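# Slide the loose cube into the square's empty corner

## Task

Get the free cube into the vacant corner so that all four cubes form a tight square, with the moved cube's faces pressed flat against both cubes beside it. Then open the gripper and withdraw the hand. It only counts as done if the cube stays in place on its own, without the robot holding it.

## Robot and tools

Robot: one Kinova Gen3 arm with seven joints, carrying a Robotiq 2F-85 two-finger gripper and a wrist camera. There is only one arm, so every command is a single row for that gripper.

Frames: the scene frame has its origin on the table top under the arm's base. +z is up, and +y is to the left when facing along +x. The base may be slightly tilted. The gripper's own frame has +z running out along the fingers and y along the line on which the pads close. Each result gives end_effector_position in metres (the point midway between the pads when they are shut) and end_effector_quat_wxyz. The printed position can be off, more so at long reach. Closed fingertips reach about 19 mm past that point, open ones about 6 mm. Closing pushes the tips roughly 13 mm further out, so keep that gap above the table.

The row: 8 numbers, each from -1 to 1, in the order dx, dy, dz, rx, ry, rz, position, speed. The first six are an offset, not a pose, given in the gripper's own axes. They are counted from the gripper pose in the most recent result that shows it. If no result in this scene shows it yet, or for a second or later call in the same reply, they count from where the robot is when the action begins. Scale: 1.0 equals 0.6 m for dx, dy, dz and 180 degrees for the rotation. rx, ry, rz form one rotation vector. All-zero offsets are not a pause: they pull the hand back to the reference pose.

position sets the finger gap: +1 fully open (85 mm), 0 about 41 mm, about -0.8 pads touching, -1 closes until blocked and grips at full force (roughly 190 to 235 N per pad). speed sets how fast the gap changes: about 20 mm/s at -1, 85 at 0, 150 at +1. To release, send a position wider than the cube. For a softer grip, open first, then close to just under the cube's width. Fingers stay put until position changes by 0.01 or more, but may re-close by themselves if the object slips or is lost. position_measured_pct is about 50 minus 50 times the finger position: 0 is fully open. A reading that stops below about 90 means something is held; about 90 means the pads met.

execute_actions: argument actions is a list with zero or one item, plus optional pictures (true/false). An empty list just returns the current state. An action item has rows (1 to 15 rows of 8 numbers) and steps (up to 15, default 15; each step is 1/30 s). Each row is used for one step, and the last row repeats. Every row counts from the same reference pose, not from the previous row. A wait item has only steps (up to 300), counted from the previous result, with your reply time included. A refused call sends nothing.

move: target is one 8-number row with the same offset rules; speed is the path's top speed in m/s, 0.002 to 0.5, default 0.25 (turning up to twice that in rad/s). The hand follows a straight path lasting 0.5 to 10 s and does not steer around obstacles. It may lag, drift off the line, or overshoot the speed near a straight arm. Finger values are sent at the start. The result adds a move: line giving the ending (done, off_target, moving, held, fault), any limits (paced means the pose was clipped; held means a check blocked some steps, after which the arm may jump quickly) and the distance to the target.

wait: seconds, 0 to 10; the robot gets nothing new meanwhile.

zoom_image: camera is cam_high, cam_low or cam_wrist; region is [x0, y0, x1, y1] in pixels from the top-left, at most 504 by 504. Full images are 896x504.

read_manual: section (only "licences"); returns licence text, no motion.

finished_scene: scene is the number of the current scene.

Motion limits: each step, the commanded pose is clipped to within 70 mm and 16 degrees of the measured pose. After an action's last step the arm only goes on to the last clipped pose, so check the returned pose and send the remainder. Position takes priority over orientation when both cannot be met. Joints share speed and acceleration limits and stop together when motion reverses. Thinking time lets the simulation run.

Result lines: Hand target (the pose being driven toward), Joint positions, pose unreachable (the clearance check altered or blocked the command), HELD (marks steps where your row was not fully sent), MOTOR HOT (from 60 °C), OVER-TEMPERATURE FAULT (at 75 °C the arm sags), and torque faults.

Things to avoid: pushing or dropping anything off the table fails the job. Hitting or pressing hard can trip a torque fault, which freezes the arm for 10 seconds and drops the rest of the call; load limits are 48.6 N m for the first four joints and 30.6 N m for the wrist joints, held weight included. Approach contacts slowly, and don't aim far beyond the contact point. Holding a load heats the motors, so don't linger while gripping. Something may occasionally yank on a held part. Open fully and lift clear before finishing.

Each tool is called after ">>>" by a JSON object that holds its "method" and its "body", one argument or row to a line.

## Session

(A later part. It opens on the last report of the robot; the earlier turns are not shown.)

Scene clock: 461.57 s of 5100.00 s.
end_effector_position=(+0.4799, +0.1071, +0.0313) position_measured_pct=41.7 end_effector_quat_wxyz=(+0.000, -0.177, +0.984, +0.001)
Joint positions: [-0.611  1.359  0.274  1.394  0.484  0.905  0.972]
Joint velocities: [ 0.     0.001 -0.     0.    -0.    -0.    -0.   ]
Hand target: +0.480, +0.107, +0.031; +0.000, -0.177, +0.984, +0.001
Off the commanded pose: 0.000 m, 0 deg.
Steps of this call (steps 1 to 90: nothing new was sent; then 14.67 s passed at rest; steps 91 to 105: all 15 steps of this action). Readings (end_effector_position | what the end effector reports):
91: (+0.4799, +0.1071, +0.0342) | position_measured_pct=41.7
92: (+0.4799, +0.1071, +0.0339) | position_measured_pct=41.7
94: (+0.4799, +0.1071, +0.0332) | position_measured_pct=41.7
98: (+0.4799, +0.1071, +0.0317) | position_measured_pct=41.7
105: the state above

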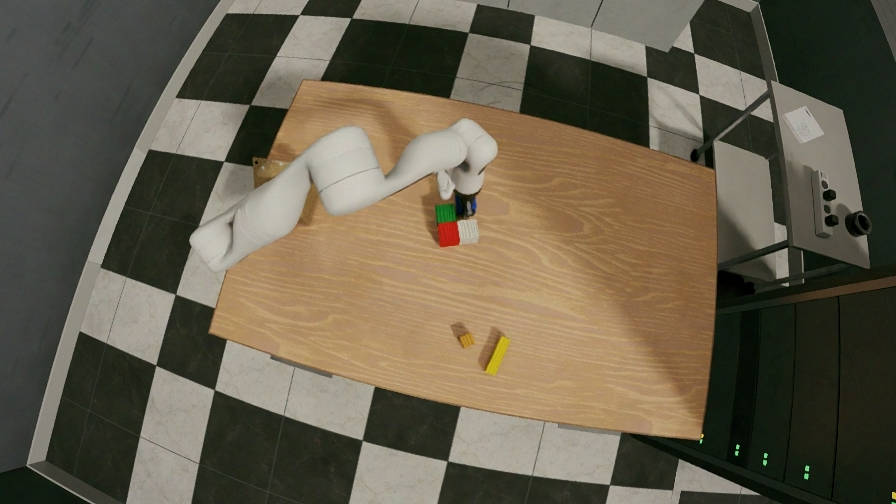

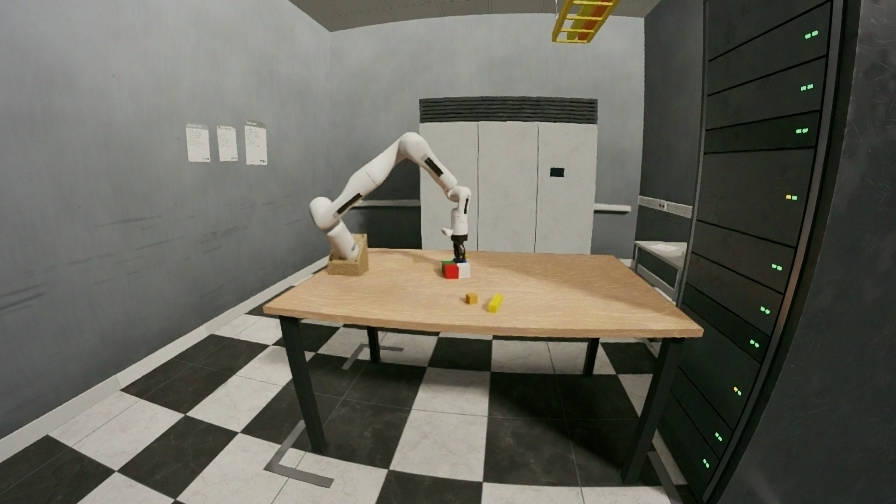

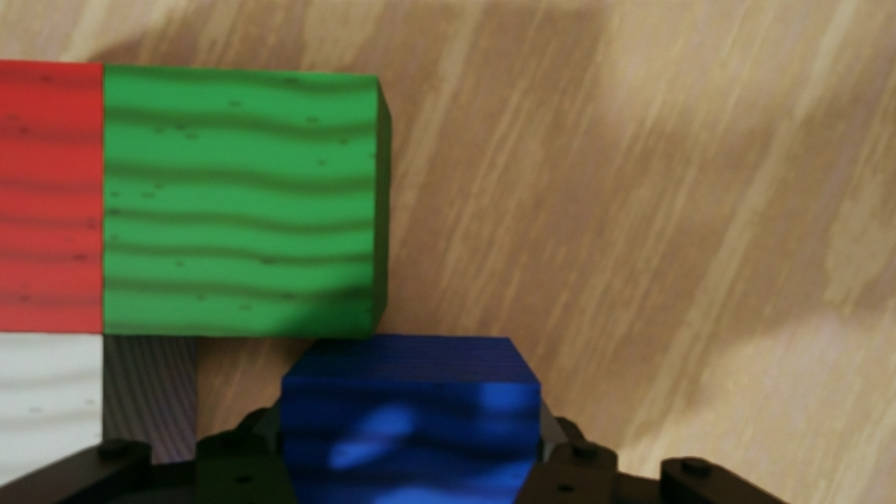

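>>> {"method": "execute_actions", "body": {
  "actions": [
    {"rows": [[0,0,0.0006,0,0,0,-1,0.3],[0,0,0.0012,0,0,0,-1,0.3],[0,0,0.0018,0,0,0,-1,0.3],[0,0,0.0024,0,0,0,-1,0.3],[0,0,0.003,0,0,0,-1,0.3],[0,0,0.0036,0,0,0,-1,0.3]], "steps": 15}
  ]
}}

Scene clock: 512.03 s of 5100.00 s.
end_effector_position=(+0.4804, +0.1075, +0.0310) position_measured_pct=41.7 end_effector_quat_wxyz=(+0.001, -0.177, +0.984, +0.001)
Joint positions: [-0.611  1.359  0.274  1.395  0.485  0.902  0.971]
Joint velocities: [-0.001 -0.    -0.     0.     0.     0.    -0.   ]
Hand target: +0.480, +0.107, +0.029; +0.000, -0.177, +0.984, +0.001
Off the commanded pose: 0.002 m, 0 deg.
Steps of this call (steps 1 to 90: nothing new was sent; then 46.97 s passed at rest; steps 91 to 105: all 15 steps of this action). Readings (end_effector_position | what the end effector reports):
91: (+0.4799, +0.1071, +0.0312) | position_measured_pct=41.7
92: (+0.4799, +0.1071, +0.0311) | position_measured_pct=41.7
94: (+0.4800, +0.1072, +0.0310) | position_measured_pct=41.7
98: (+0.4803, +0.1074, +0.0310) | position_measured_pct=41.7
105: the state above

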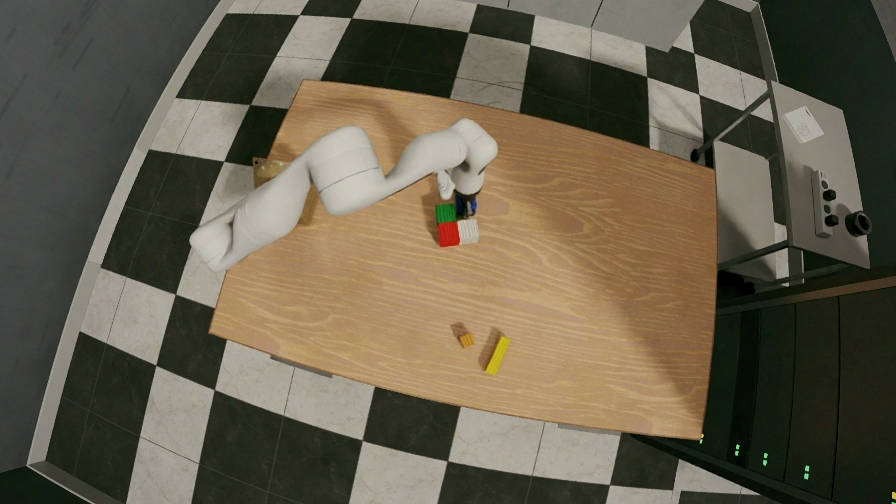

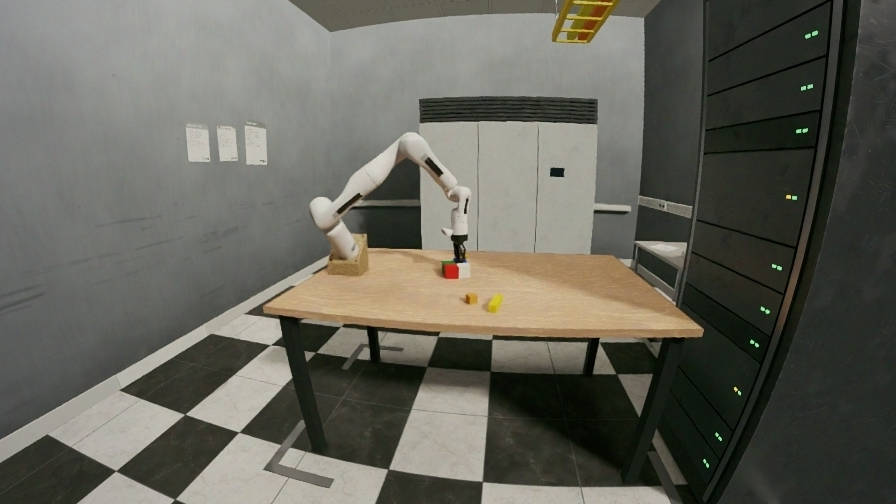

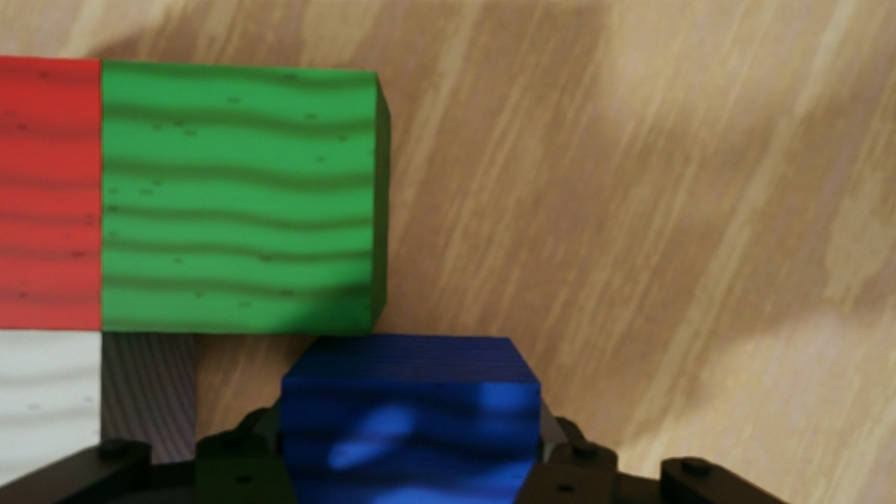

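>>> {"method": "execute_actions", "body": {
  "actions": [
    {"rows": [[0,0,0,0,0,0,0.45,0.3],[0,0,0,0,0,0,0.45,0.3],[0,0,0,0,0,0,0.45,0.3],[0,0,0,0,0,0,0.45,0.3],[0,0,0,0,0,0,0.45,0.3],[0,0,0,0,0,0,0.45,0.3],[0,0,0,0,0,0,0.45,0.3],[0,0,-0.005,0,0,0,0.45,0.3],[0,0,-0.012,0,0,0,0.45,0.3],[0,0,-0.022,0,0,0,0.45,0.3],[0,0,-0.034,0,0,0,0.45,0.3],[0,0,-0.047,0,0,0,0.45,0.3],[0,0,-0.06,0,0,0,0.45,0.3],[0,0,-0.07,0,0,0,0.45,0.3],[0,0,-0.075,0,0,0,0.45,0.3]], "steps": 15}
  ]
}}

Scene clock: 541.93 s of 5100.00 s.
end_effector_position=(+0.4805, +0.1074, +0.0637) position_measured_pct=27.4 end_effector_quat_wxyz=(+0.002, -0.177, +0.984, +0.001)
Joint positions: [-0.638  1.316  0.263  1.382  0.468  0.964  0.983]
Joint velocities: [-0.147 -0.228 -0.071 -0.101 -0.101  0.374  0.074]
Hand target: +0.480, +0.107, +0.076; +0.002, -0.178, +0.984, +0.001
Off the commanded pose: 0.012 m, 0 deg.
Steps of this call (steps 1 to 90: nothing new was sent; then 26.40 s passed at rest; steps 91 to 105: all 15 steps of this action). Readings (end_effector_position | what the end effector reports):
91: (+0.4805, +0.1075, +0.0314) | position_measured_pct=41.7
92: (+0.4806, +0.1075, +0.0316) | position_measured_pct=41.3
94: (+0.4807, +0.1076, +0.0316) | position_measured_pct=36.1
98: (+0.4805, +0.1075, +0.0317) | position_measured_pct=28.2
105: the state above

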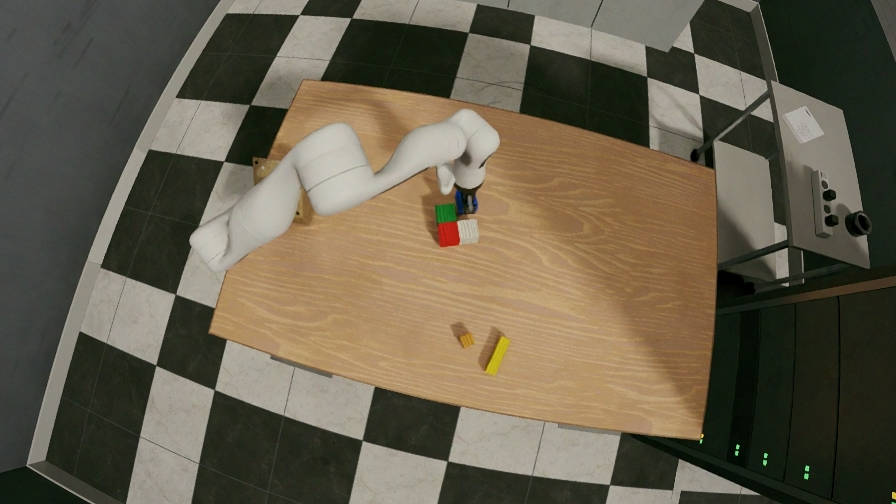

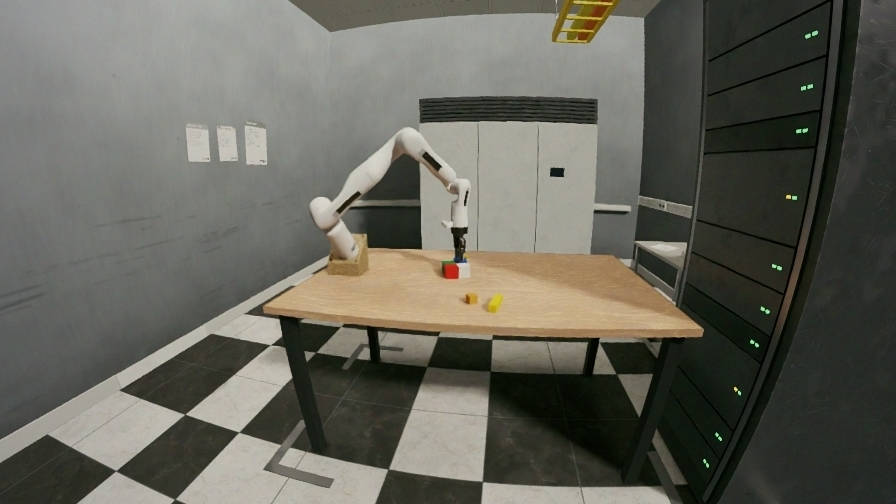

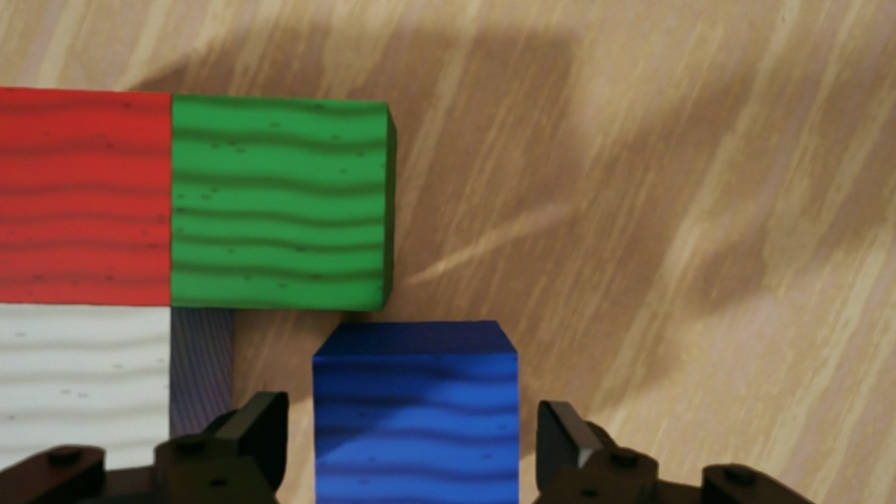

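>>> {"method": "move", "body": {
  "target": [-0.051, 0.0483, -0.0238, 0, 0, -0.25, -0.12, 0.3],
  "speed": 0.25
}}

Scene clock: 557.00 s of 5100.00 s.
end_effector_position=(+0.4992, +0.1453, +0.0786) position_measured_pct=56.0 end_effector_quat_wxyz=(+0.003, -0.541, +0.841, +0.000)
Joint positions: [-0.564  1.373  0.07   1.2    0.617  1.139  1.687]
Joint velocities: [ 0.004  0.003  0.001 -0.002 -0.001  0.001  0.002]
Hand target: +0.499, +0.145, +0.078; +0.003, -0.541, +0.841, +0.000
Off the commanded pose: 0.001 m, 0 deg.
After step 90, 10.13 s passed at rest.
move: done

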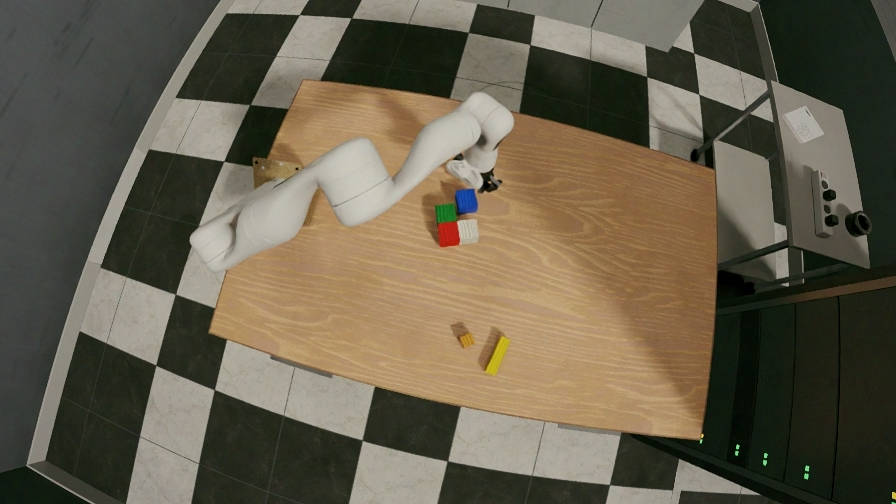

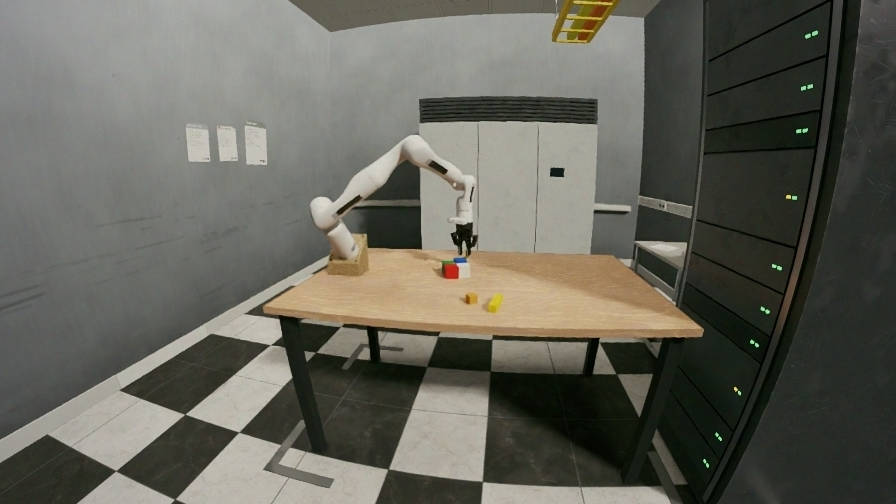

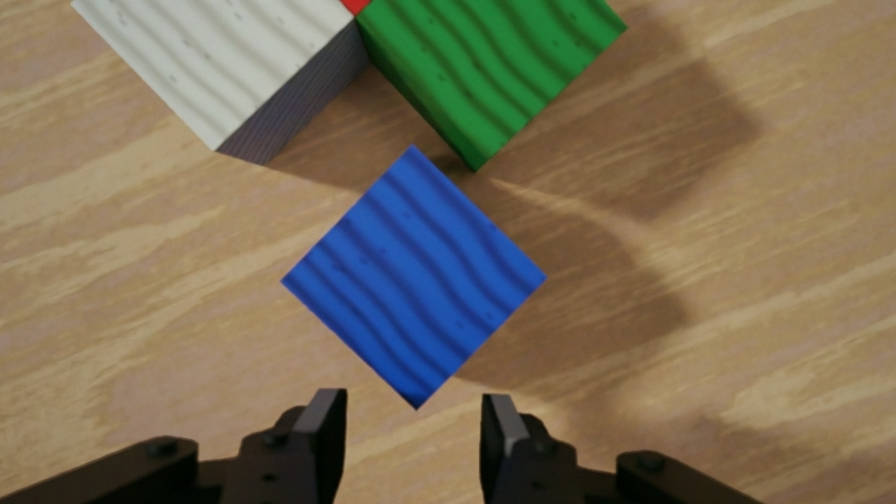

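>>> {"method": "zoom_image", "body": {
  "camera": "cam_wrist",
  "region": [180, 0, 660, 270]
}}

>>> {"method": "zoom_image", "body": {
  "camera": "cam_wrist",
  "region": [260, 240, 580, 504]
}}

Region (180, 0, 660, 270) of cam_wrist's 896x504 image, scaled by 1.050; it fills the top 284 rows of this view, and the rest is white.

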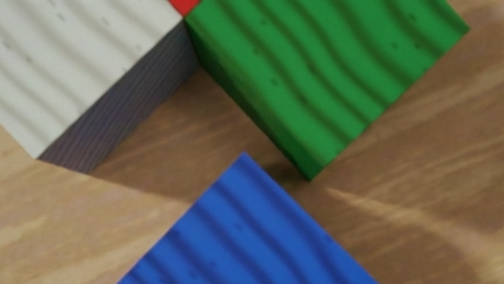

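Region (260, 240, 580, 504) of cam_wrist's 896x504 image, scaled by 1.575; it fills the top 416 rows of this view, and the rest is white.

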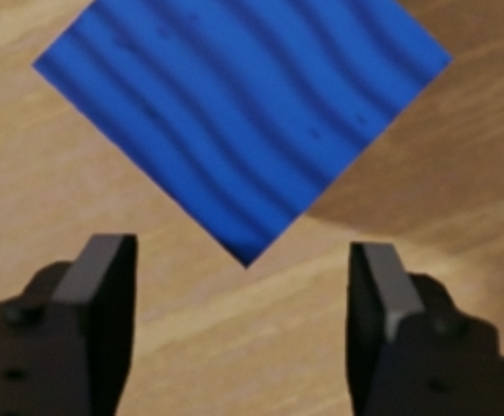

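>>> {"method": "move", "body": {
  "target": [0, 0, 0.081, 0, 0, 0, -0.12, 0.3],
  "speed": 0.15
}}

Scene clock: 675.10 s of 5100.00 s.
end_effector_position=(+0.4996, +0.1455, +0.0302) position_measured_pct=56.0 end_effector_quat_wxyz=(+0.003, -0.541, +0.841, +0.000)
Joint positions: [-0.526  1.428  0.091  1.222  0.647  1.052  1.667]
Joint velocities: [ 0.001  0.002 -0.    -0.    -0.    -0.     0.   ]
Hand target: +0.500, +0.146, +0.030; +0.003, -0.541, +0.841, +0.000
Off the commanded pose: 0.000 m, 0 deg.
After step 90, 114.33 s passed at rest.
move: done

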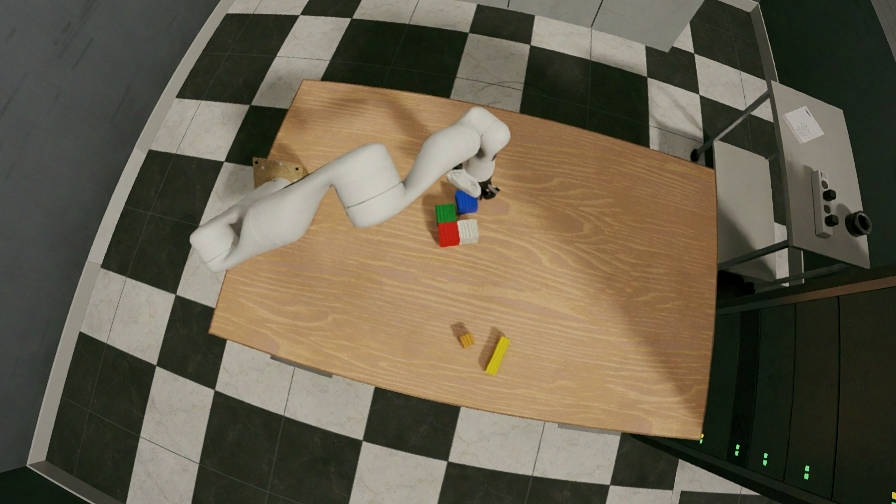

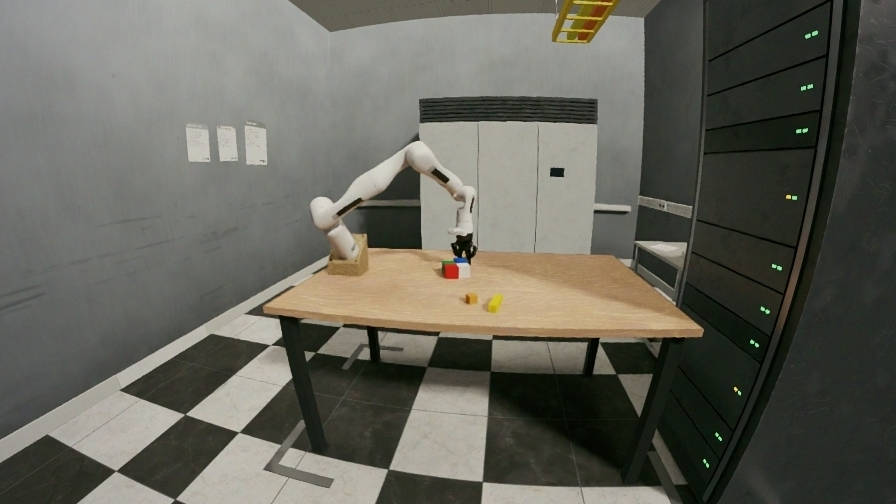

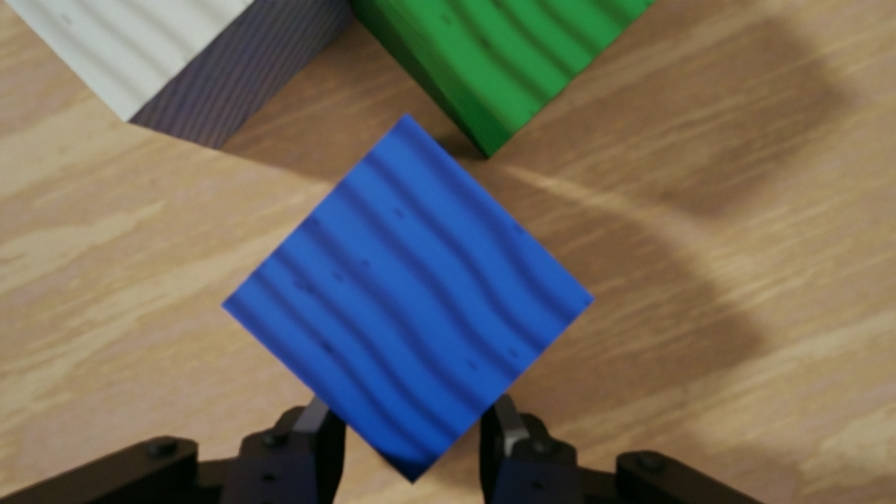

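>>> {"method": "execute_actions", "body": {
  "actions": [
    {"rows": [[0.0028,0,0,0,0,0,-0.12,0.3],[0.0056,0,0,0,0,0,-0.12,0.3],[0.0083,0,0,0,0,0,-0.12,0.3],[0.0111,0,0,0,0,0,-0.12,0.3],[0.0139,0,0,0,0,0,-0.12,0.3],[0.0167,0,0,0,0,0,-0.12,0.3],[0.0192,-0.0011,0,0,0,0,-0.12,0.3],[0.0218,-0.0023,0,0,0,0,-0.12,0.3],[0.0243,-0.0034,0,0,0,0,-0.12,0.3],[0.0269,-0.0046,0,0,0,0,-0.12,0.3],[0.0294,-0.0057,0,0,0,0,-0.12,0.3],[0.032,-0.0069,0,0,0,0,-0.12,0.3],[0.0346,-0.008,0,0,0,0,-0.12,0.3],[0.0371,-0.0092,0,0,0,0,-0.12,0.3],[0.0397,-0.0103,0,0,0,0,-0.12,0.3]], "steps": 15}
  ]
}}

Scene clock: 688.13 s of 5100.00 s.
end_effector_position=(+0.4953, +0.1249, +0.0302) position_measured_pct=56.0 end_effector_quat_wxyz=(+0.003, -0.541, +0.841, +0.001)
Joint positions: [-0.515  1.384  0.101  1.295  0.661  1.018  1.661]
Joint velocities: [ 0.038 -0.095  0.025  0.133  0.032 -0.059  0.011]
Hand target: +0.495, +0.121, +0.030; +0.003, -0.541, +0.841, +0.000
Off the commanded pose: 0.004 m, 0 deg.
Steps of this call (steps 1 to 90: nothing new was sent; then 9.53 s passed at rest; steps 91 to 105: all 15 steps of this action). Readings (end_effector_position | what the end effector reports):
91: (+0.4995, +0.1453, +0.0302) | position_measured_pct=56.0
92: (+0.4991, +0.1447, +0.0304) | position_measured_pct=56.0
94: (+0.4983, +0.1424, +0.0306) | position_measured_pct=56.0
98: (+0.4959, +0.1366, +0.0303) | position_measured_pct=56.0
105: the state above

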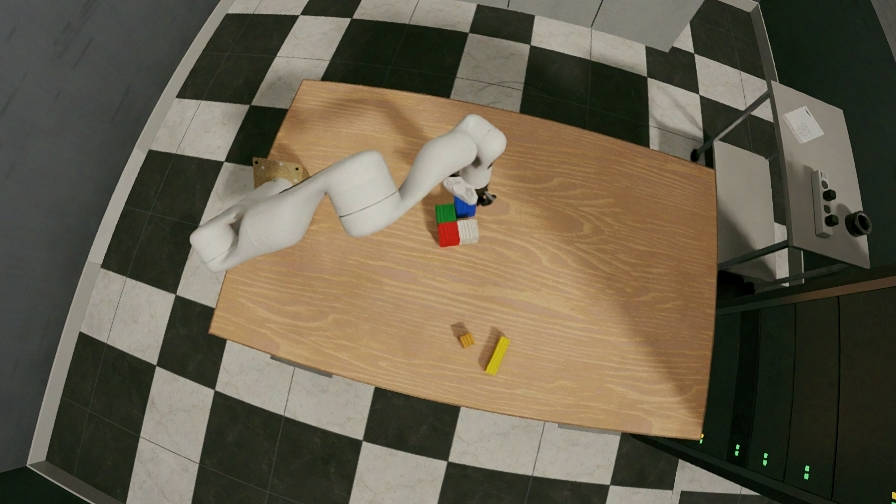

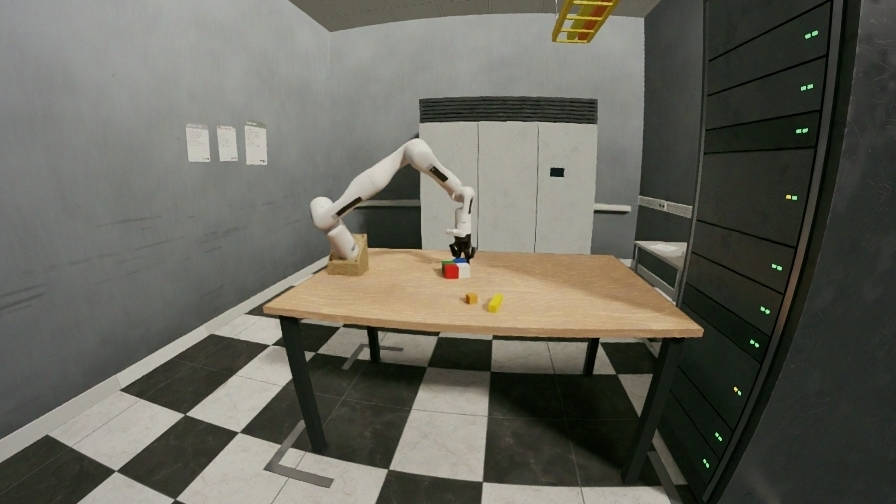

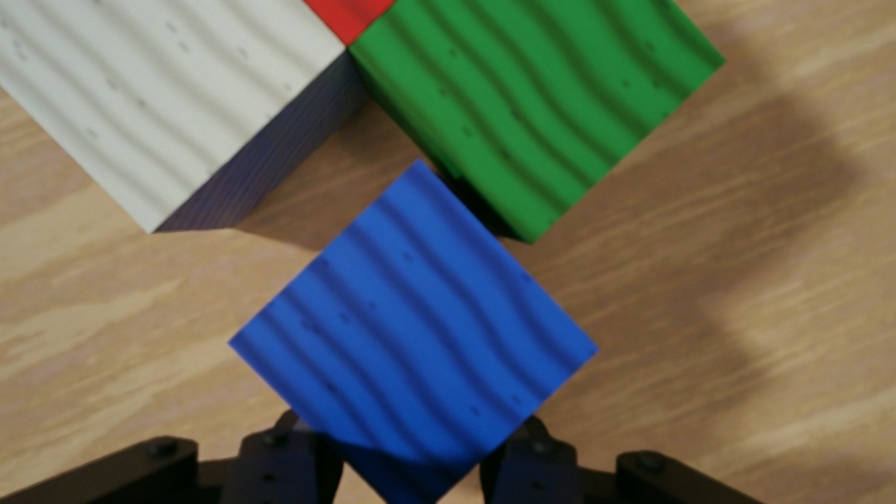

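>>> {"method": "move", "body": {
  "target": [0.0302, -0.0217, 0, 0, 0, 0, -0.12, 0.3],
  "speed": 0.04
}}

Scene clock: 709.47 s of 5100.00 s.
end_effector_position=(+0.4994, +0.1033, +0.0301) position_measured_pct=56.0 end_effector_quat_wxyz=(+0.003, -0.541, +0.841, +0.001)
Joint positions: [-0.493  1.348  0.111  1.332  0.673  1.003  1.677]
Joint velocities: [-0.001 -0.002  0.     0.002 -0.001 -0.001  0.001]
Hand target: +0.500, +0.103, +0.030; +0.003, -0.541, +0.841, +0.001
Off the commanded pose: 0.000 m, 0 deg.
After step 90, 17.60 s passed at rest.
move: done

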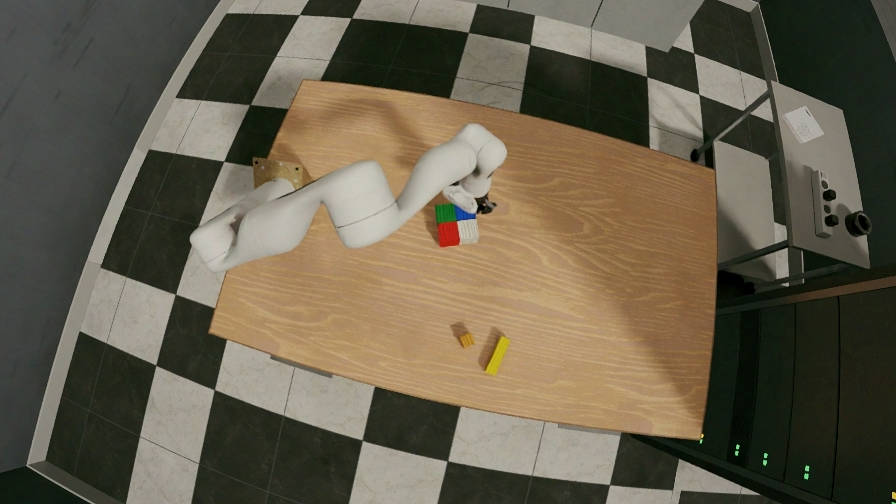

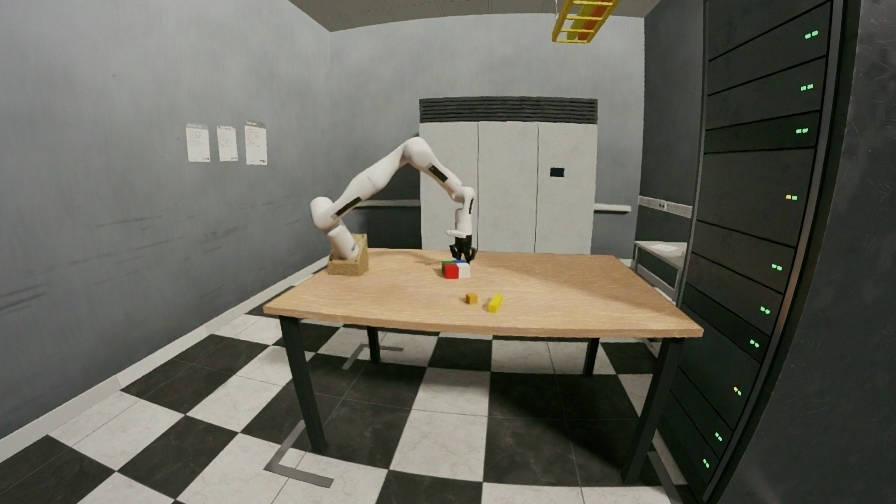

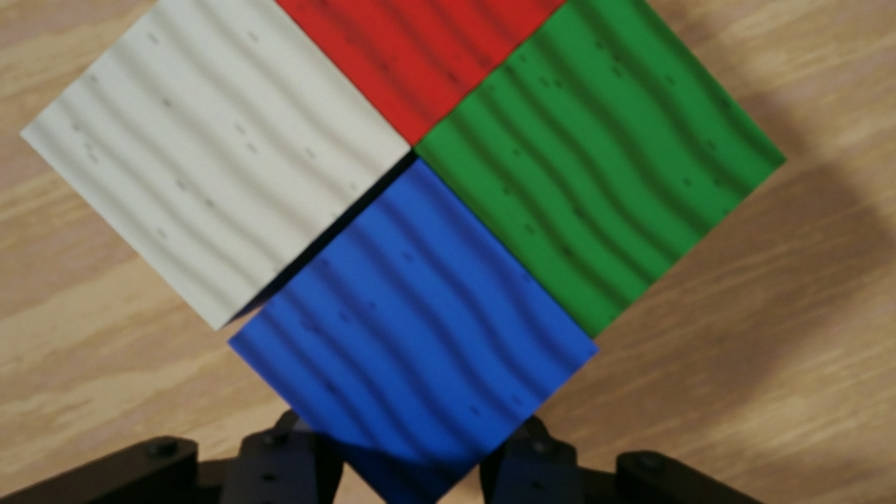

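>>> {"method": "zoom_image", "body": {
  "camera": "cam_wrist",
  "region": [200, 100, 640, 400]
}}

Region (200, 100, 640, 400) of cam_wrist's 896x504 image, scaled by 1.145; it fills the top 344 rows of this view, and the rest is white.

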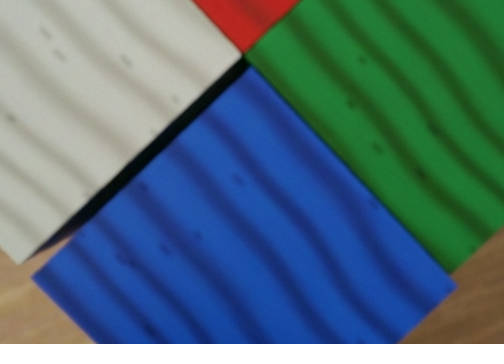

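>>> {"method": "zoom_image", "body": {
  "camera": "cam_wrist",
  "region": [380, 120, 500, 220]
}}

>>> {"method": "zoom_image", "body": {
  "camera": "cam_wrist",
  "region": [530, 280, 650, 380]
}}

>>> {"method": "zoom_image", "body": {
  "camera": "cam_wrist",
  "region": [190, 270, 310, 370]
}}

Region (380, 120, 500, 220) of cam_wrist's 896x504 image, scaled by 4.200.

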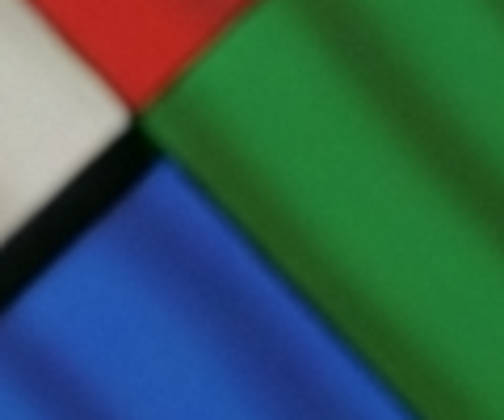

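Region (530, 280, 650, 380) of cam_wrist's 896x504 image, scaled by 4.200.

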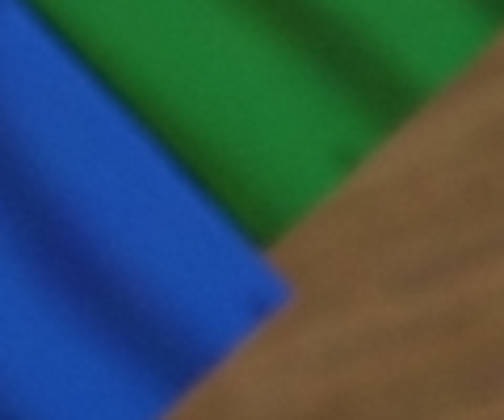

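Region (190, 270, 310, 370) of cam_wrist's 896x504 image, scaled by 4.200.

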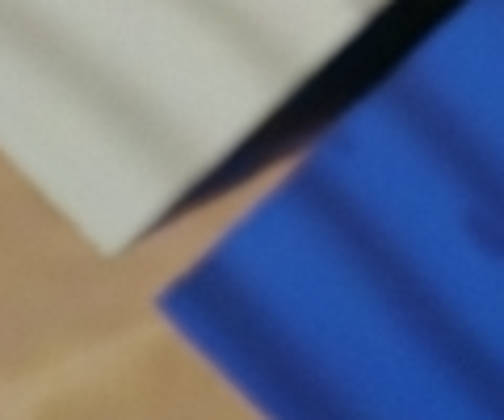

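>>> {"method": "move", "body": {
  "target": [0.0041, -0.0025, 0, 0, 0, 0, -0.12, 0.3],
  "speed": 0.01
}}

Scene clock: 741.30 s of 5100.00 s.
end_effector_position=(+0.4998, +0.1007, +0.0301) position_measured_pct=56.0 end_effector_quat_wxyz=(+0.003, -0.541, +0.841, +0.001)
Joint positions: [-0.491  1.343  0.112  1.337  0.675  1.     1.679]
Joint velocities: [-0.    -0.001  0.     0.001 -0.    -0.001  0.   ]
Hand target: +0.500, +0.100, +0.030; +0.003, -0.541, +0.841, +0.001
Off the commanded pose: 0.000 m, 0 deg.
After step 90, 28.13 s passed at rest.
move: done

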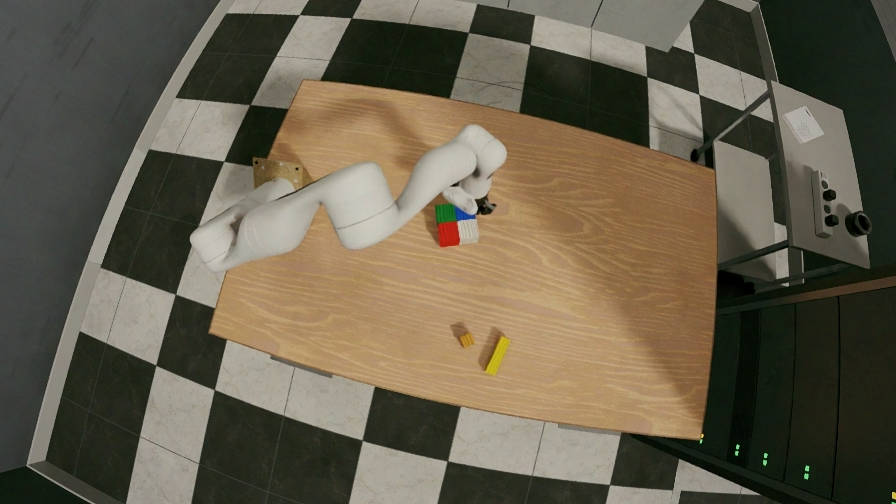

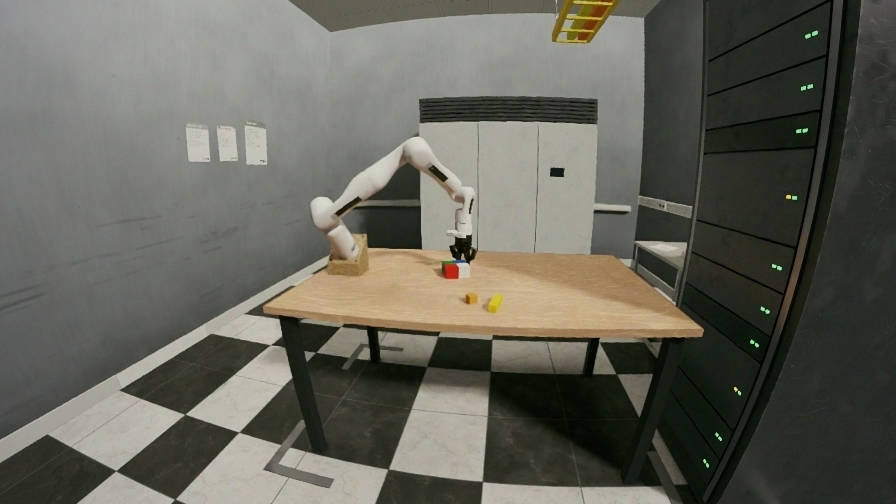

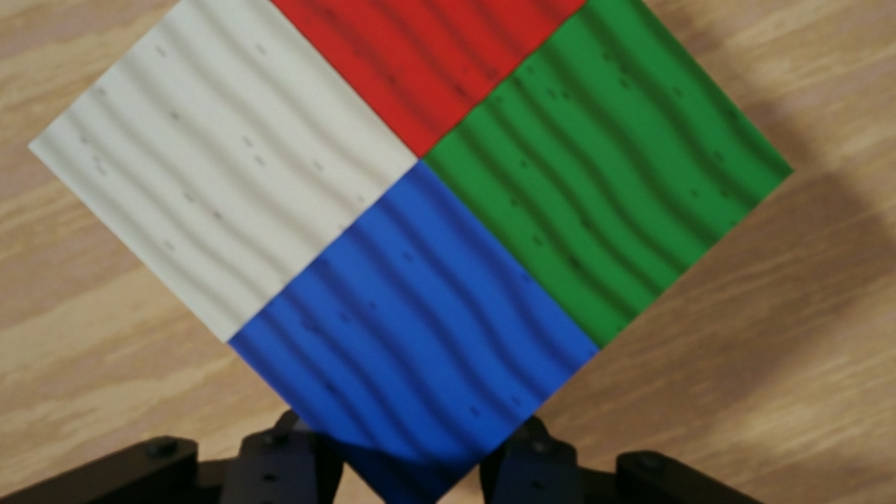

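The square looks tight. Let me zoom in to verify.

>>> {"method": "zoom_image", "body": {
  "camera": "cam_wrist",
  "region": [370, 110, 490, 210]
}}

>>> {"method": "zoom_image", "body": {
  "camera": "cam_wrist",
  "region": [530, 290, 650, 390]
}}

>>> {"method": "zoom_image", "body": {
  "camera": "cam_wrist",
  "region": [190, 280, 310, 380]
}}

Region (370, 110, 490, 210) of cam_wrist's 896x504 image, scaled by 4.200.

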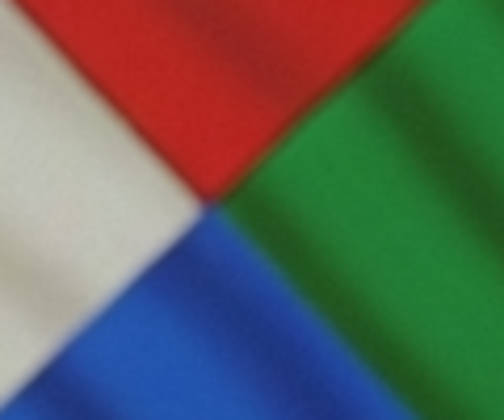

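Region (530, 290, 650, 390) of cam_wrist's 896x504 image, scaled by 4.200.

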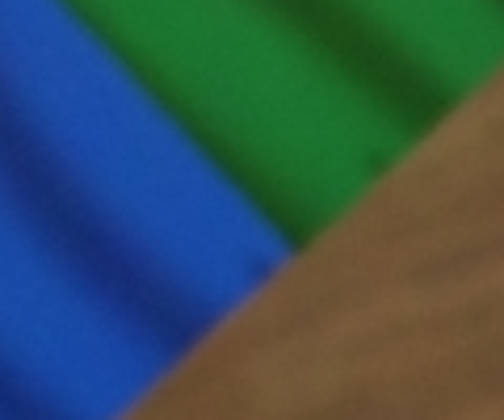

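Region (190, 280, 310, 380) of cam_wrist's 896x504 image, scaled by 4.200.

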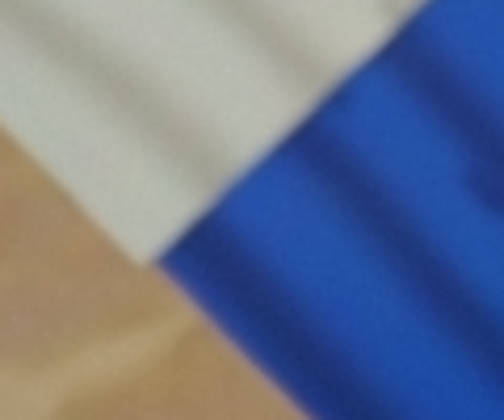

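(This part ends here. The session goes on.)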